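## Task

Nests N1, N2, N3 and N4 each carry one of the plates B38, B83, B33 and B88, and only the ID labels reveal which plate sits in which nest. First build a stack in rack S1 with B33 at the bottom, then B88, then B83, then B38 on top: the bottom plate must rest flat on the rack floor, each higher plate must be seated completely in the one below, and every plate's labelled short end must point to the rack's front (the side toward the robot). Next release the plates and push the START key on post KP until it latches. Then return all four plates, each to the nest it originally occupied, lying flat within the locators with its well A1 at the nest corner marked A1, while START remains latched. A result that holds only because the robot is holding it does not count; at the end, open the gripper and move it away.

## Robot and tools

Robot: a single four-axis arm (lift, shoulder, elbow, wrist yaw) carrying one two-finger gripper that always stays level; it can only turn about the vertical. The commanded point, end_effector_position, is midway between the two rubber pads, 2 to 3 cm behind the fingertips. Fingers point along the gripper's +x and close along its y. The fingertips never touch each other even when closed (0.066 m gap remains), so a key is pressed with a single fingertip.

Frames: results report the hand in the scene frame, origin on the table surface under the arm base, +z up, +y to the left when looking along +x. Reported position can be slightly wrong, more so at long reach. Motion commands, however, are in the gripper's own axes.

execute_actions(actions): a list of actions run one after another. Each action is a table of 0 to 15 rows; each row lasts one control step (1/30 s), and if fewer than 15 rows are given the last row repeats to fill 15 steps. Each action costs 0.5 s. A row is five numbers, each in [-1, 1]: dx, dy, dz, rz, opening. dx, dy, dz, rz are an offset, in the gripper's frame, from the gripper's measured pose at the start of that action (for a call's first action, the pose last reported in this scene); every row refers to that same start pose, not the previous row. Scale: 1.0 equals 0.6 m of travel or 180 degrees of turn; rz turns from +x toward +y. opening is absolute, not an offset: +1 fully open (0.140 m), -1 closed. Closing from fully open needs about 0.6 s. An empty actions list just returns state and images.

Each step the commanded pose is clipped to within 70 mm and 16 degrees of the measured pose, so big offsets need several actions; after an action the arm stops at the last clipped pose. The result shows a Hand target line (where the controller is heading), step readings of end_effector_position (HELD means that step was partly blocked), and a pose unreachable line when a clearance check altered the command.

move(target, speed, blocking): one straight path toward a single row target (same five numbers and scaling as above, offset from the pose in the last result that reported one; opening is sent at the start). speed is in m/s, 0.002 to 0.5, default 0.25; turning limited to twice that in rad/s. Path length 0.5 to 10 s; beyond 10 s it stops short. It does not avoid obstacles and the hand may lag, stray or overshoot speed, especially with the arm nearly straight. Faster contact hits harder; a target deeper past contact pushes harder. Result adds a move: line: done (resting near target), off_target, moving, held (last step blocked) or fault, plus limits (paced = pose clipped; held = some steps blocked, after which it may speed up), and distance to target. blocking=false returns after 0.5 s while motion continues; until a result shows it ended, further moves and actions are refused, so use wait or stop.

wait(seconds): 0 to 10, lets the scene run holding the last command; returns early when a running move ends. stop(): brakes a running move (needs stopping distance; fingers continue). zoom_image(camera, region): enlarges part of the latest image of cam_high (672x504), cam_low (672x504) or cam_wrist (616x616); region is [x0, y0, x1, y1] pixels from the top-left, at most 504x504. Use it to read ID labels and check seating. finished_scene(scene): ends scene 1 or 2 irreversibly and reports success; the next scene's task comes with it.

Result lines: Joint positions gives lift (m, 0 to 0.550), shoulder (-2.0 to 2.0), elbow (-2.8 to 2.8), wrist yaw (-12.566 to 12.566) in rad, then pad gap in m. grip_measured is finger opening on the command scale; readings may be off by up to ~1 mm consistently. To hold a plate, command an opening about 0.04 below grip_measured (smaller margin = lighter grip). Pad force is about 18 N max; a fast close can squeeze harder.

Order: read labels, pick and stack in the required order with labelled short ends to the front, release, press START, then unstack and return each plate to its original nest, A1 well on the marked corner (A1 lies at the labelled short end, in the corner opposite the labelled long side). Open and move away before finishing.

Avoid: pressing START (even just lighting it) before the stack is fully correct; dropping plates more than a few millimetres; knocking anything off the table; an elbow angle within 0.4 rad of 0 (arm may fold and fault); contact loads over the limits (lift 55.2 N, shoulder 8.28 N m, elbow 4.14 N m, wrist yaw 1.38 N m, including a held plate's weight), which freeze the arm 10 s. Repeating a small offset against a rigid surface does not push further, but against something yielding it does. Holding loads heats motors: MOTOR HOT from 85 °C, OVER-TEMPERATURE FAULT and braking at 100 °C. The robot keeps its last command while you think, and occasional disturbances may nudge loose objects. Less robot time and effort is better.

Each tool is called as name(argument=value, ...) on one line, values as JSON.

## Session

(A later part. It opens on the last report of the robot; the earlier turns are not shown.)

Matches reference. Return, ~2 mm further.

move(target=[0,0,0.197,0,-0.52])

move(target=[0.2535,0,0,0,-0.52])

move(target=[0,0,-0.014,0,-0.52], speed=0.015)

zoom_image(camera="cam_wrist", region=[170,200,490,460])

Scene clock: 45.03 s.
end_effector_position=(+0.5246, +0.1728, +0.3212) grip_measured=-0.47 end_effector_quat_wxyz=(+0.968, +0.000, +0.000, +0.250)
Joint positions: [ 0.316  1.367  0.993 -1.855  0.086]
Hand target: +0.525, +0.173, +0.321; +0.968, +0.000, +0.000, +0.250
Off the commanded pose: 0.000 m, 0 deg.
move: done

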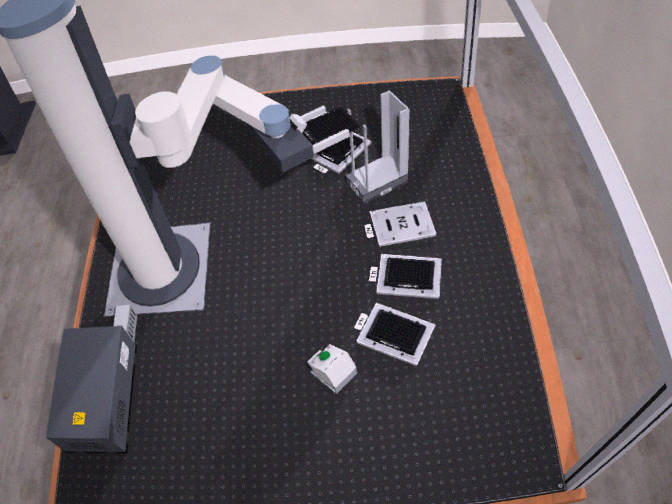

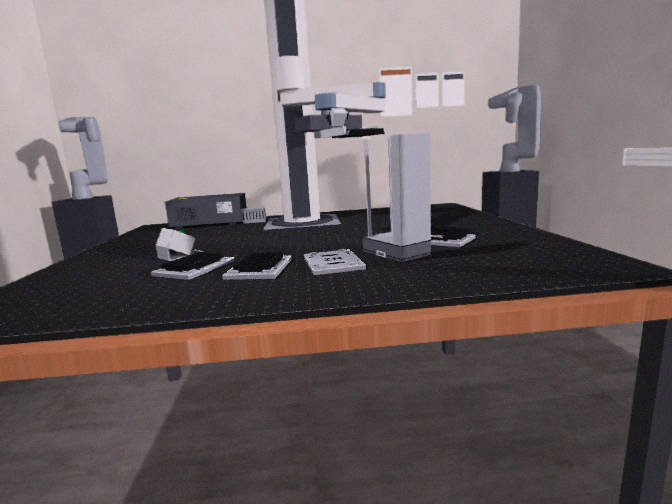

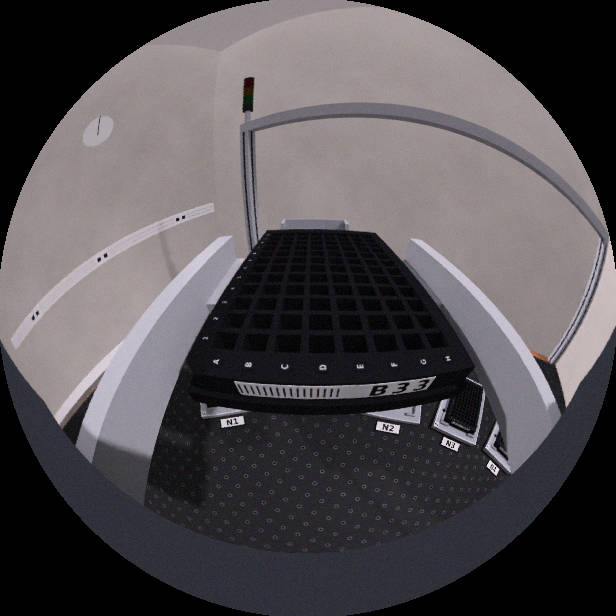

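Scene clock: 46.10 s.
end_effector_position=(+0.6578, +0.2463, +0.3212) grip_measured=-0.47 end_effector_quat_wxyz=(+0.968, +0.000, +0.000, +0.250)
Joint positions: [ 0.316  1.086  1.763 -2.344  0.086]
Hand target: +0.658, +0.246, +0.321; +0.968, +0.000, +0.000, +0.250
Off the commanded pose: 0.000 m, 0 deg.
move: done

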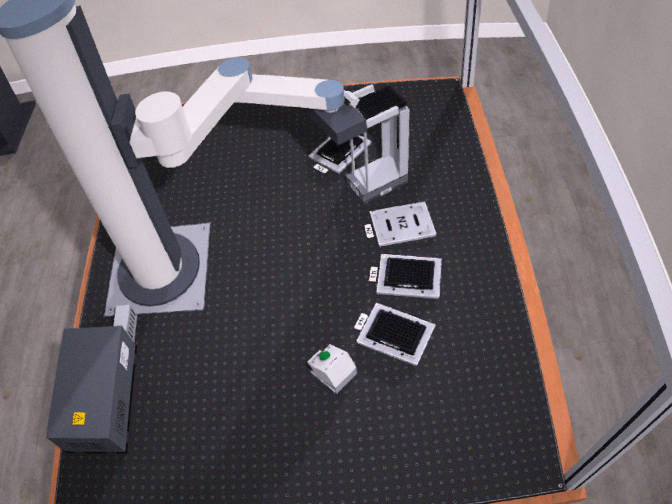

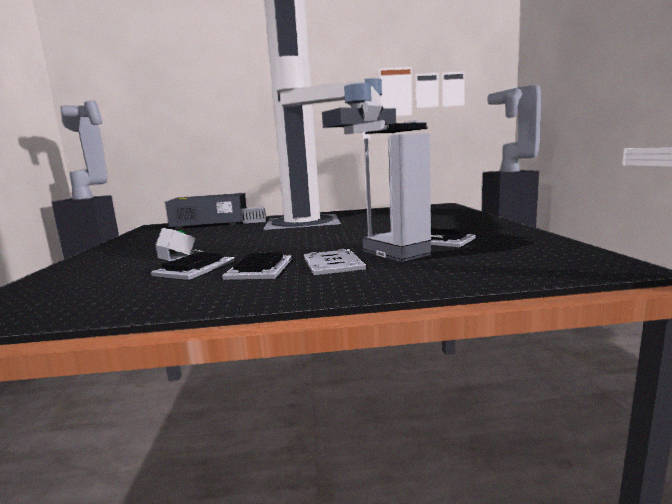

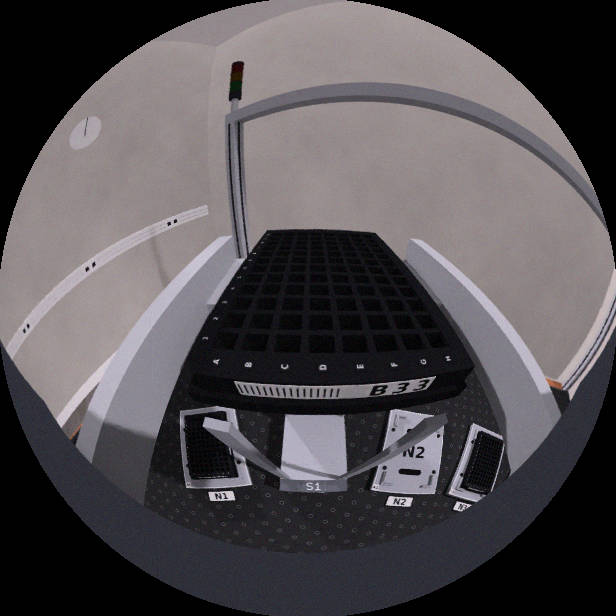

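Scene clock: 46.87 s.
end_effector_position=(+0.6578, +0.2463, +0.3127) grip_measured=-0.47 end_effector_quat_wxyz=(+0.968, +0.000, +0.000, +0.250)
Joint positions: [ 0.308  1.086  1.763 -2.344  0.086]
Hand target: +0.658, +0.246, +0.313; +0.968, +0.000, +0.000, +0.250
Off the commanded pose: 0.000 m, 0 deg.
move: done

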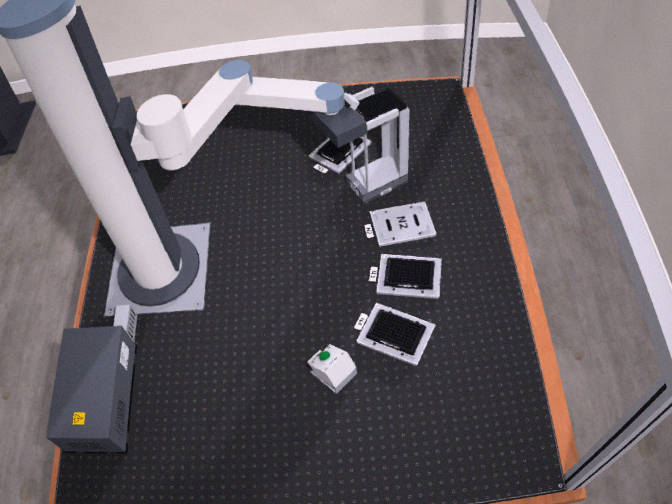

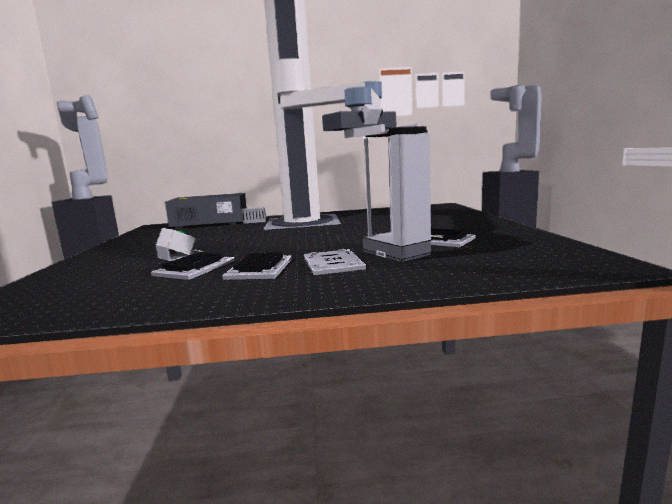

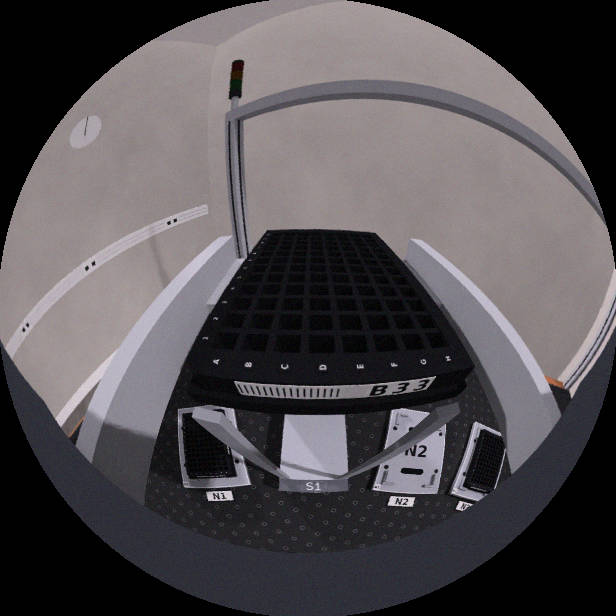

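Region (170, 200, 490, 460) of cam_wrist's 616x616 image, scaled by 1.575, with more detail than that image has; it fills the top 410 rows of this view, and the rest is white.

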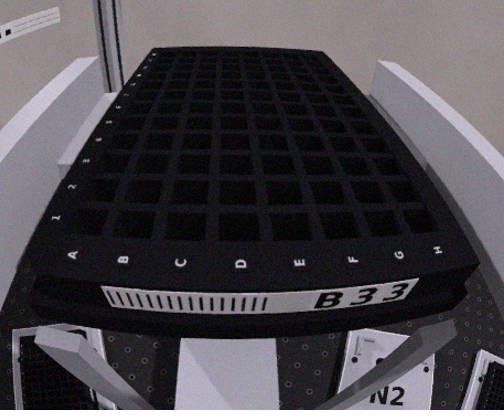

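move(target=[-0.0007,0,0,0.003,-0.52], speed=0.02)

move(target=[0,0,-0.012,0,-0.52], speed=0.007)

Scene clock: 50.50 s.
end_effector_position=(+0.6574, +0.2462, +0.3127) grip_measured=-0.47 end_effector_quat_wxyz=(+0.967, +0.000, +0.000, +0.254)
Joint positions: [ 0.308  1.084  1.761 -2.331  0.086]
Hand target: +0.657, +0.246, +0.313; +0.967, +0.000, +0.000, +0.254
Off the commanded pose: 0.000 m, 0 deg.
move: done

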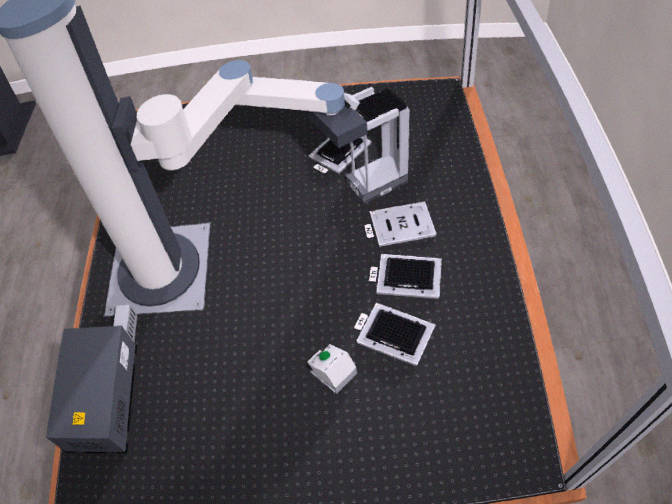

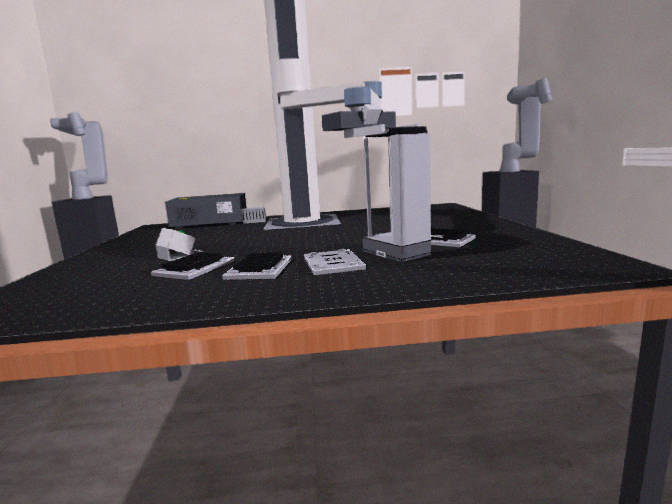

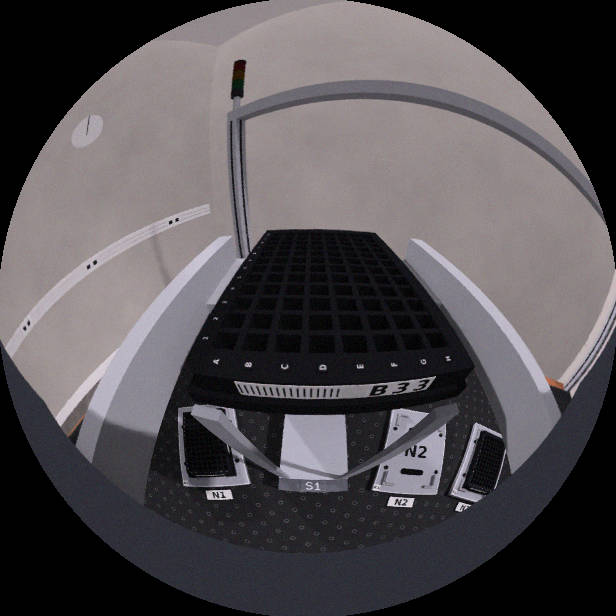

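Scene clock: 51.73 s.
end_effector_position=(+0.6576, +0.2457, +0.3056) grip_measured=-0.48 end_effector_quat_wxyz=(+0.967, +0.000, +0.000, +0.253)
Joint positions: [ 0.301  1.084  1.76  -2.332  0.085]
Hand target: +0.657, +0.246, +0.306; +0.967, +0.000, +0.000, +0.254
Off the commanded pose: 0.000 m, 0 deg.
move: done

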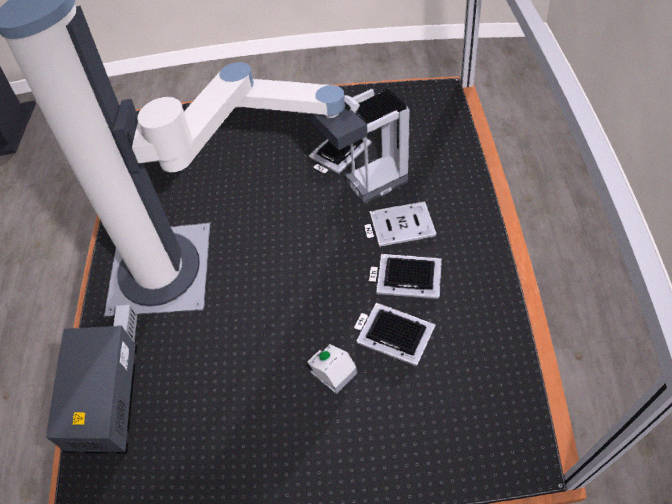

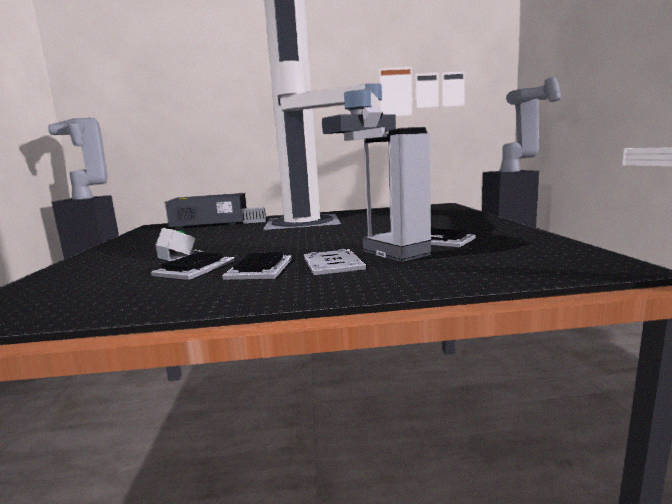

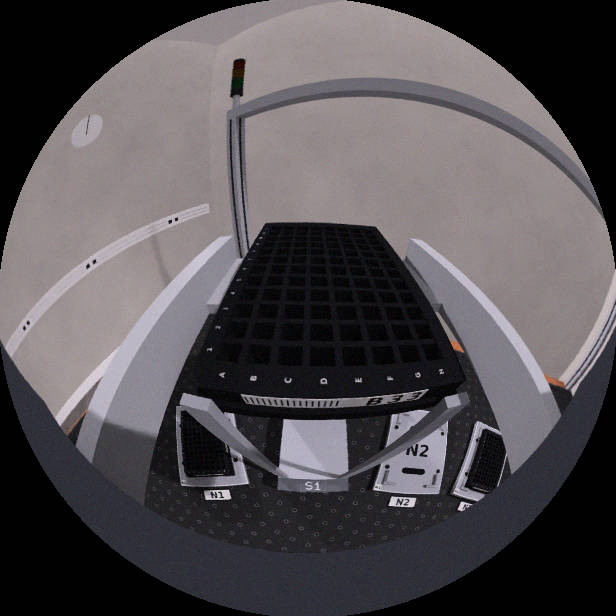

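move(target=[-0.0005,-0.0006,0.002,-0.003,-0.52], speed=0.01)

move(target=[0,0,-0.007,0,-0.52], speed=0.006)

Scene clock: 55.60 s.
end_effector_position=(+0.6575, +0.2453, +0.3068) grip_measured=-0.47 end_effector_quat_wxyz=(+0.969, +0.000, +0.000, +0.249)
Joint positions: [ 0.302  1.087  1.759 -2.342  0.085]
Hand target: +0.657, +0.245, +0.307; +0.969, +0.000, +0.000, +0.249
Off the commanded pose: 0.000 m, 0 deg.
move: done

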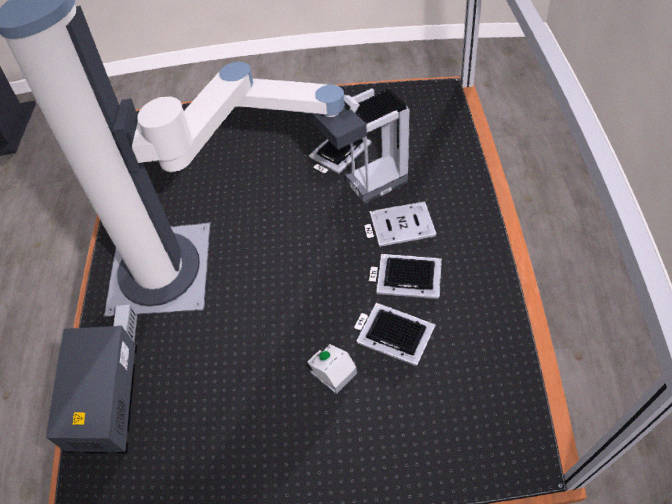

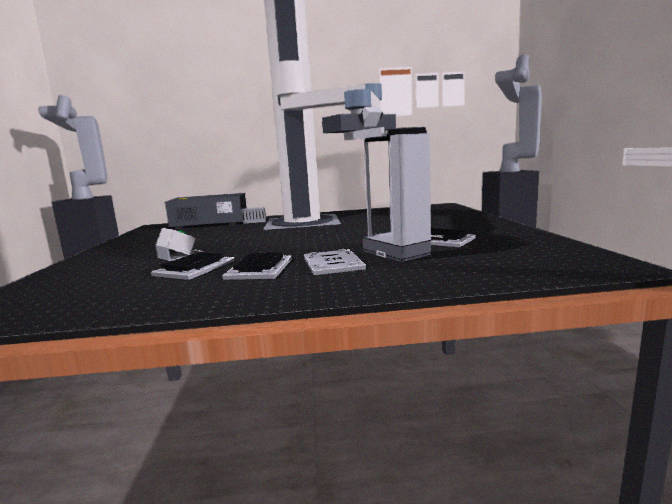

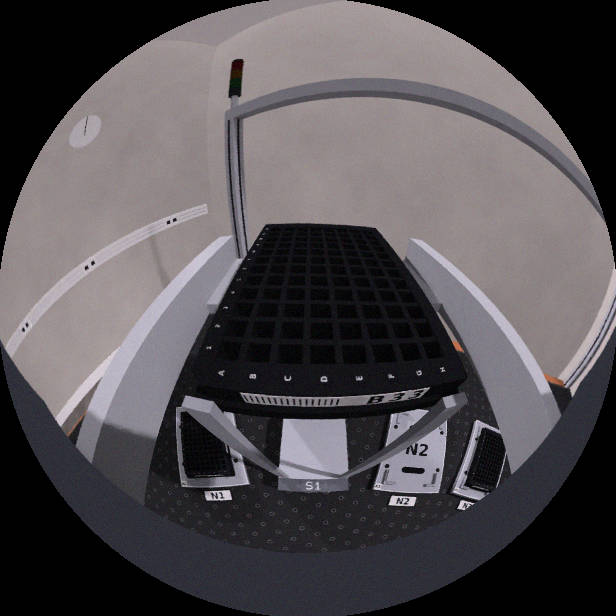

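Scene clock: 56.53 s.
end_effector_position=(+0.6575, +0.2453, +0.3025) grip_measured=-0.47 end_effector_quat_wxyz=(+0.969, +0.000, +0.000, +0.249)
Joint positions: [ 0.298  1.087  1.759 -2.342  0.085]
Hand target: +0.657, +0.245, +0.303; +0.969, +0.000, +0.000, +0.249
Off the commanded pose: 0.000 m, 0 deg.
move: done

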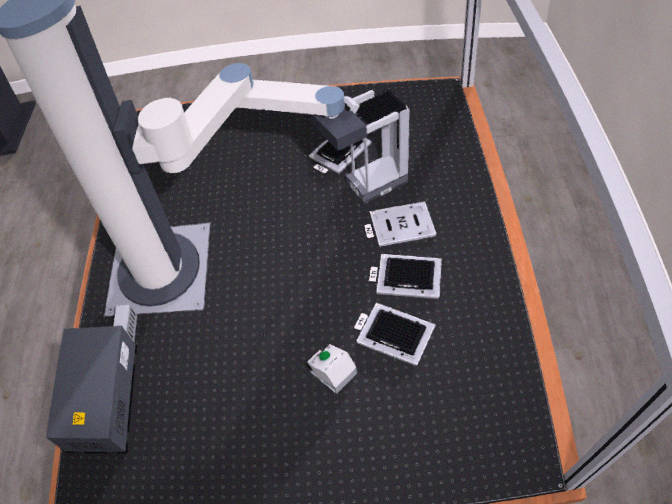

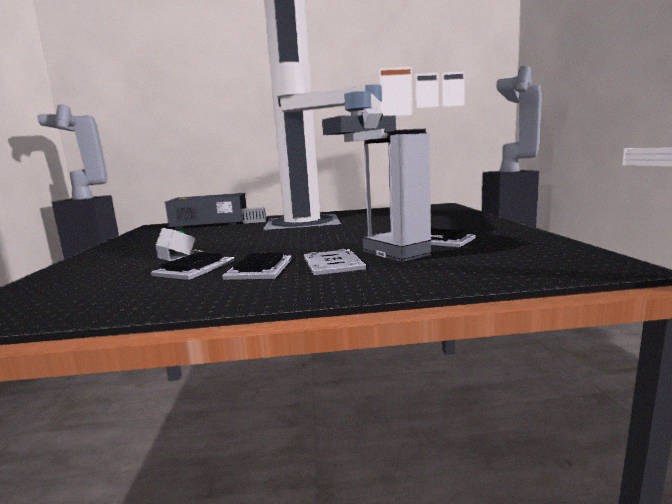

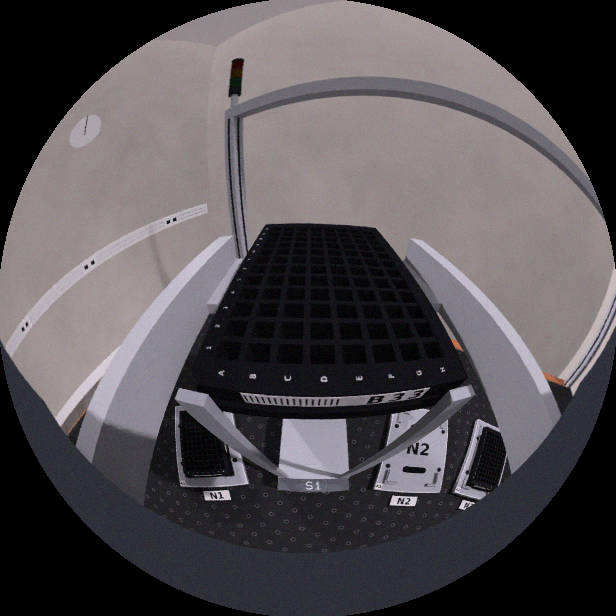

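In. Descend.

move(target=[0,0,-0.362,0,-0.52], speed=0.1)

Scene clock: 60.63 s.
end_effector_position=(+0.6575, +0.2452, +0.0853) grip_measured=-0.47 end_effector_quat_wxyz=(+0.969, +0.000, +0.000, +0.249)
Joint positions: [ 0.08   1.087  1.759 -2.342  0.085]
Hand target: +0.657, +0.245, +0.085; +0.969, +0.000, +0.000, +0.249
Off the commanded pose: 0.000 m, 0 deg.
move: done

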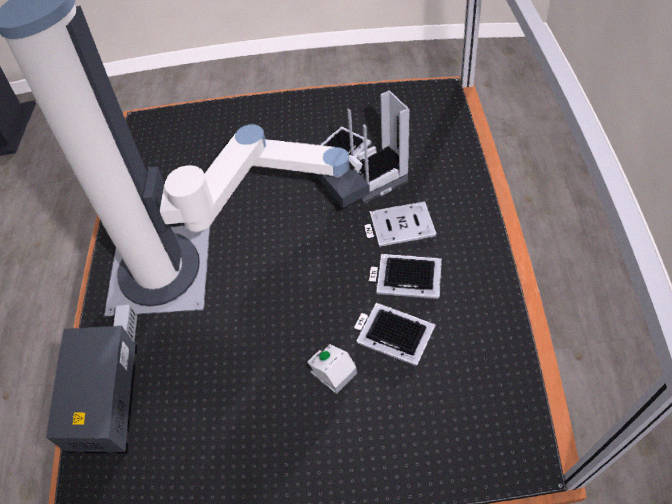

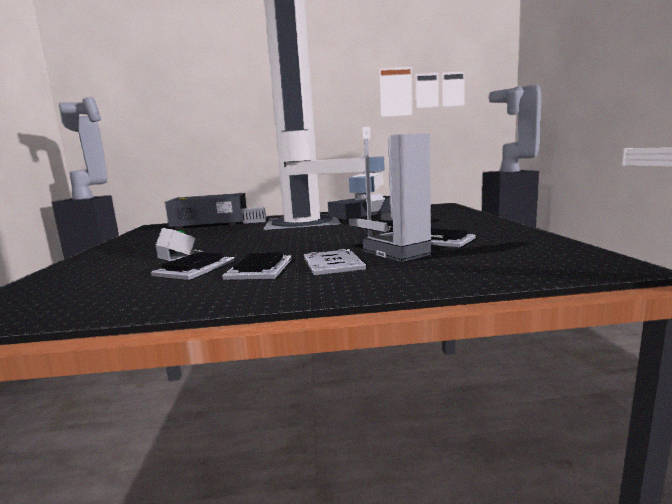

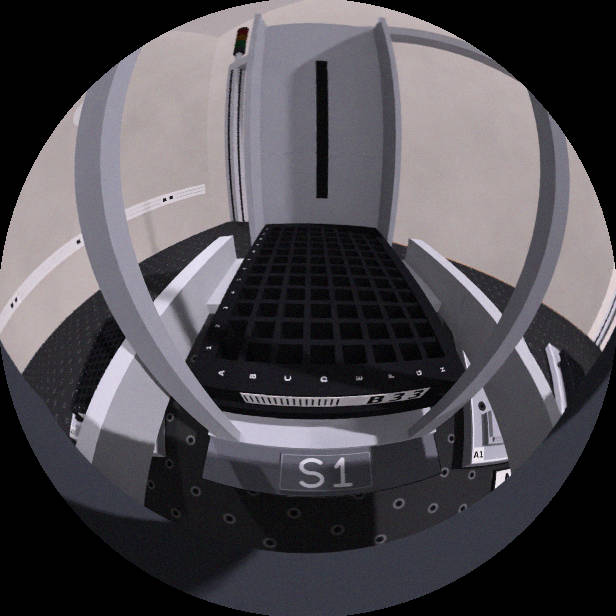

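move(target=[0,0,-0.038,0,-0.52], speed=0.012)

move(target=[0,0,0,0,-0.1])

move(target=[-0.23,0,0.024,0,-0.1], speed=0.2)

move(target=[0.02,-0.54,0,-0.21,-0.1])

Scene clock: 67.47 s.
end_effector_position=(+0.6575, +0.2453, +0.0626) grip_measured=-0.48 end_effector_quat_wxyz=(+0.969, +0.000, +0.000, +0.249)
Joint positions: [ 0.058  1.087  1.759 -2.343  0.085]
Hand target: +0.657, +0.245, +0.062; +0.969, +0.000, +0.000, +0.249
Off the commanded pose: 0.000 m, 0 deg.
move: done

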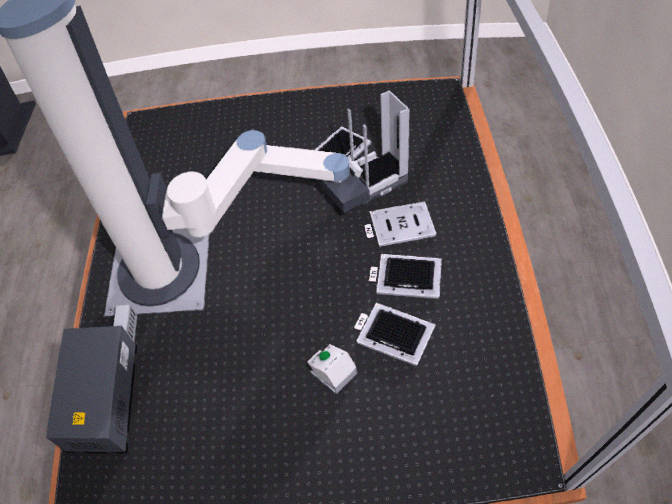

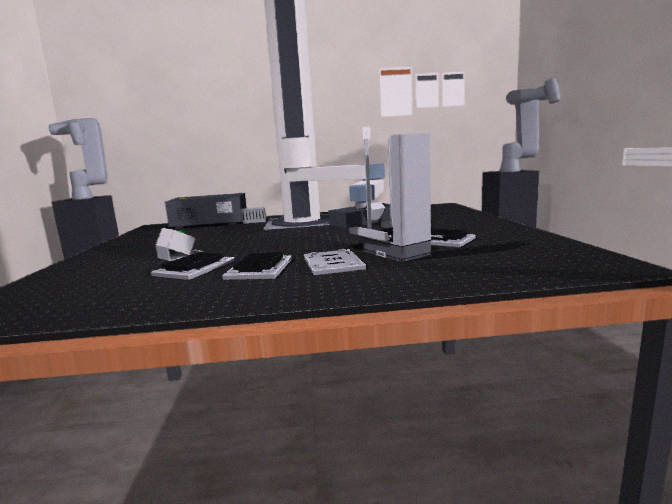

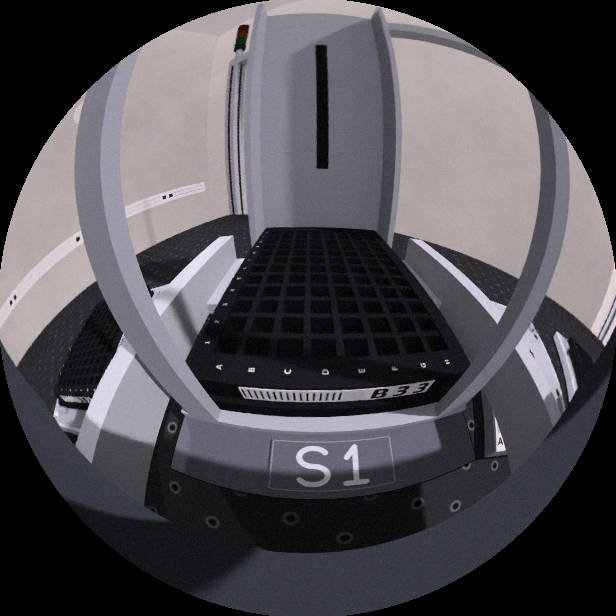

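Scene clock: 67.97 s.
end_effector_position=(+0.6575, +0.2454, +0.0626) grip_measured=-0.10 end_effector_quat_wxyz=(+0.969, +0.000, +0.000, +0.249)
Joint positions: [ 0.058  1.087  1.759 -2.343  0.099]
Hand target: +0.657, +0.245, +0.063; +0.969, +0.000, +0.000, +0.249
Off the commanded pose: 0.000 m, 0 deg.
move: done

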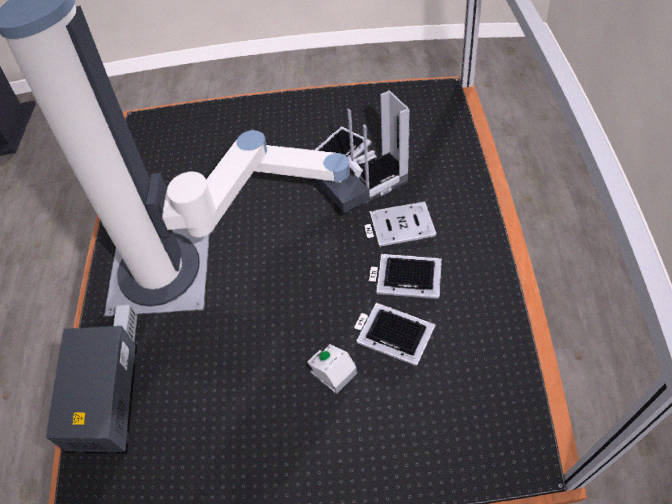

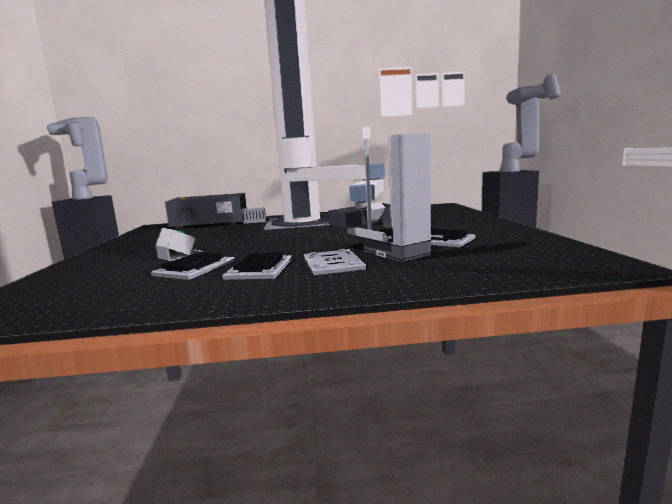

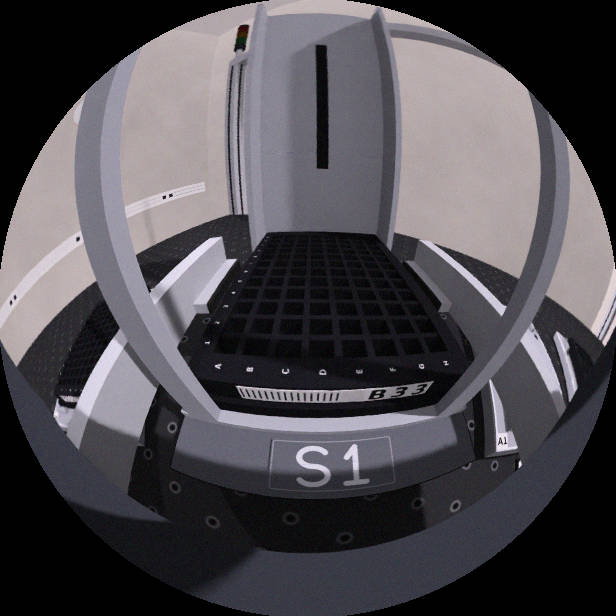

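Scene clock: 69.03 s.
end_effector_position=(+0.5366, +0.1788, +0.0770) grip_measured=-0.10 end_effector_quat_wxyz=(+0.969, +0.000, +0.000, +0.249)
Joint positions: [ 0.072  1.349  1.053 -1.899  0.099]
Hand target: +0.537, +0.179, +0.077; +0.969, +0.000, +0.000, +0.249
Off the commanded pose: 0.000 m, 0 deg.
move: done

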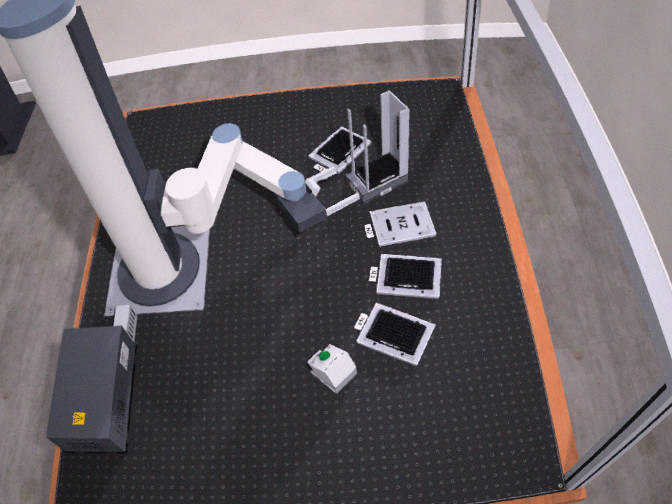

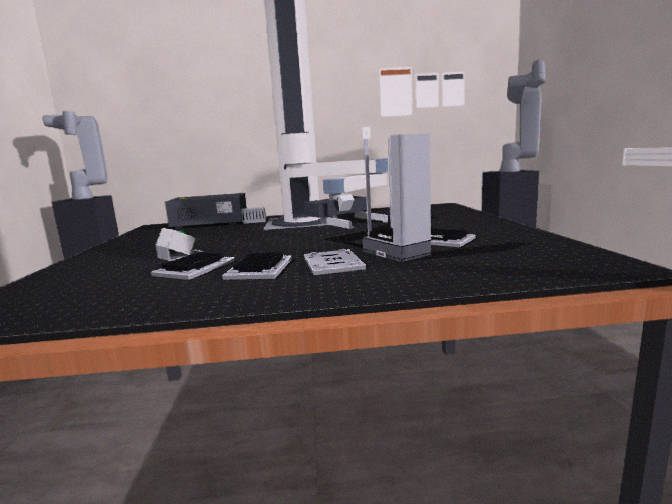

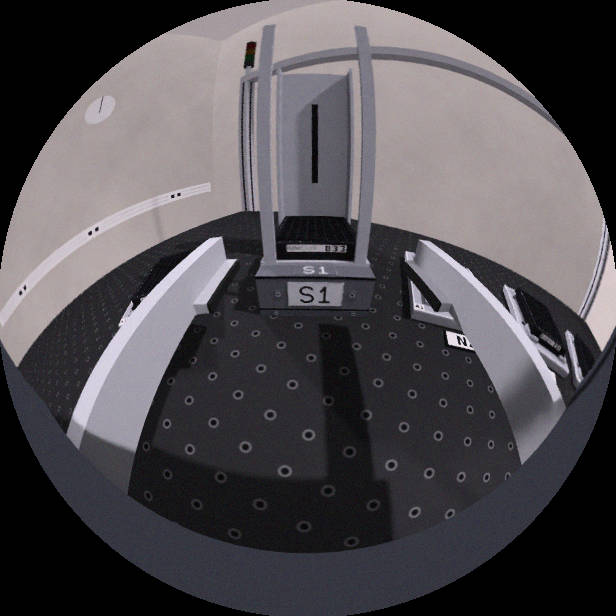

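Scene clock: 70.77 s.
end_effector_position=(+0.7030, -0.0995, +0.0770) grip_measured=-0.10 end_effector_quat_wxyz=(+0.997, +0.000, +0.000, -0.078)
Joint positions: [ 0.072  0.442  1.735 -2.334  0.099]
Hand target: +0.703, -0.099, +0.077; +0.997, +0.000, +0.000, -0.079
Off the commanded pose: 0.000 m, 0 deg.
move: done

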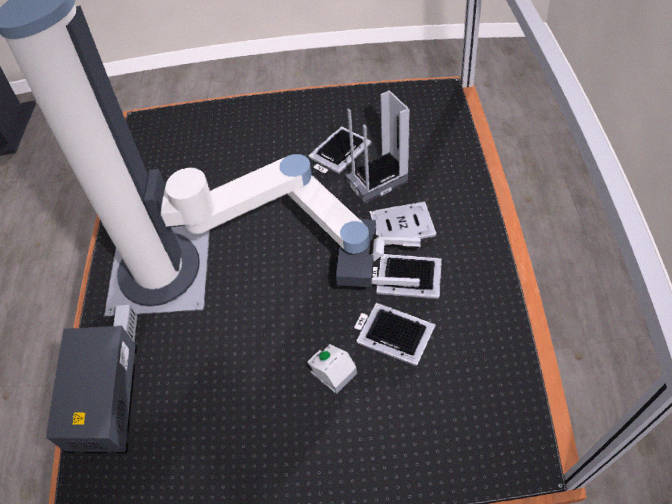

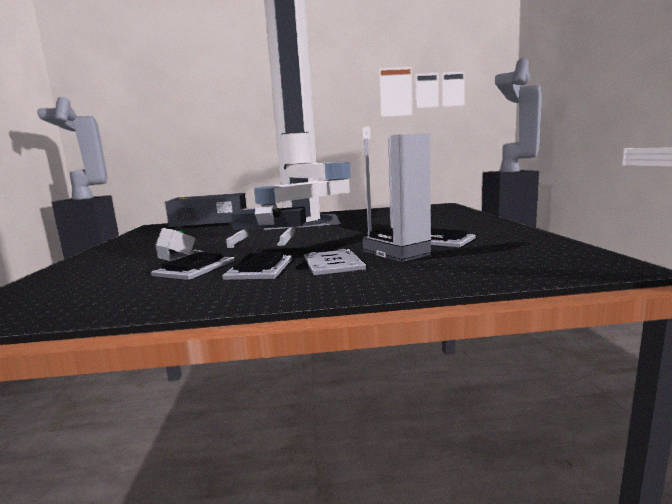

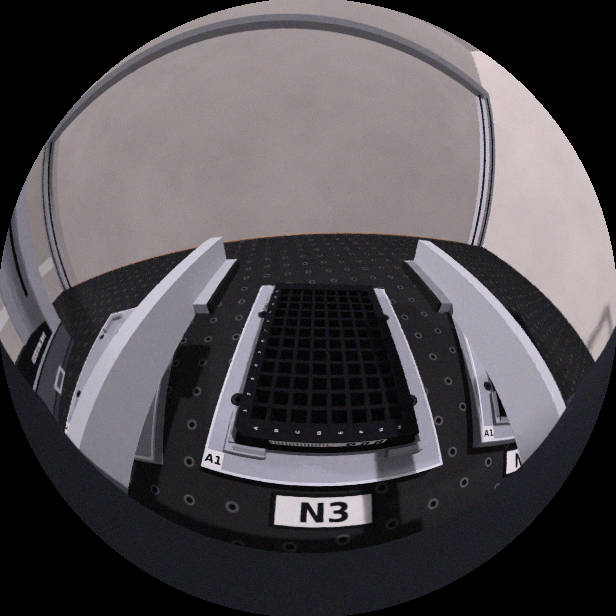

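move(target=[-0.0035,-0.0035,-0.077,-0.004,-0.1], speed=0.05)

Scene clock: 74.53 s.
end_effector_position=(+0.7006, -0.1013, +0.0308) grip_measured=-0.10 end_effector_quat_wxyz=(+0.996, +0.000, +0.000, -0.085)
Joint positions: [ 0.026  0.446  1.722 -2.338  0.099]
Hand target: +0.701, -0.101, +0.031; +0.996, +0.000, +0.000, -0.085
Off the commanded pose: 0.000 m, 0 deg.
move: done

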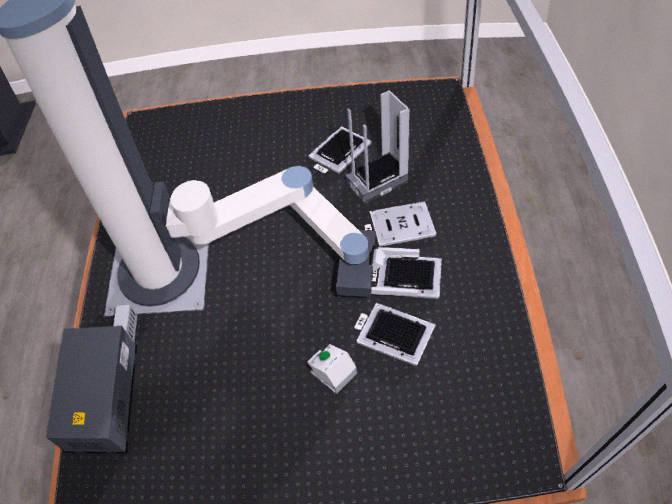

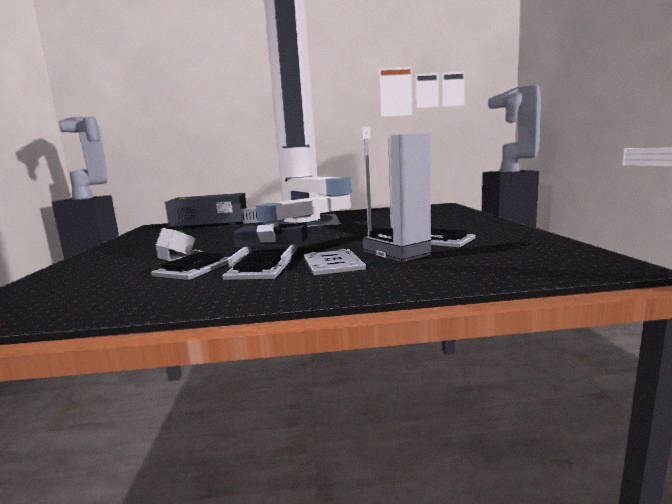

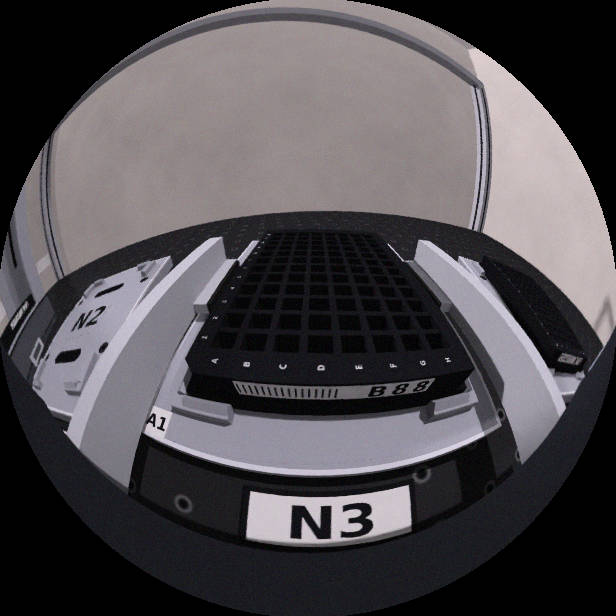

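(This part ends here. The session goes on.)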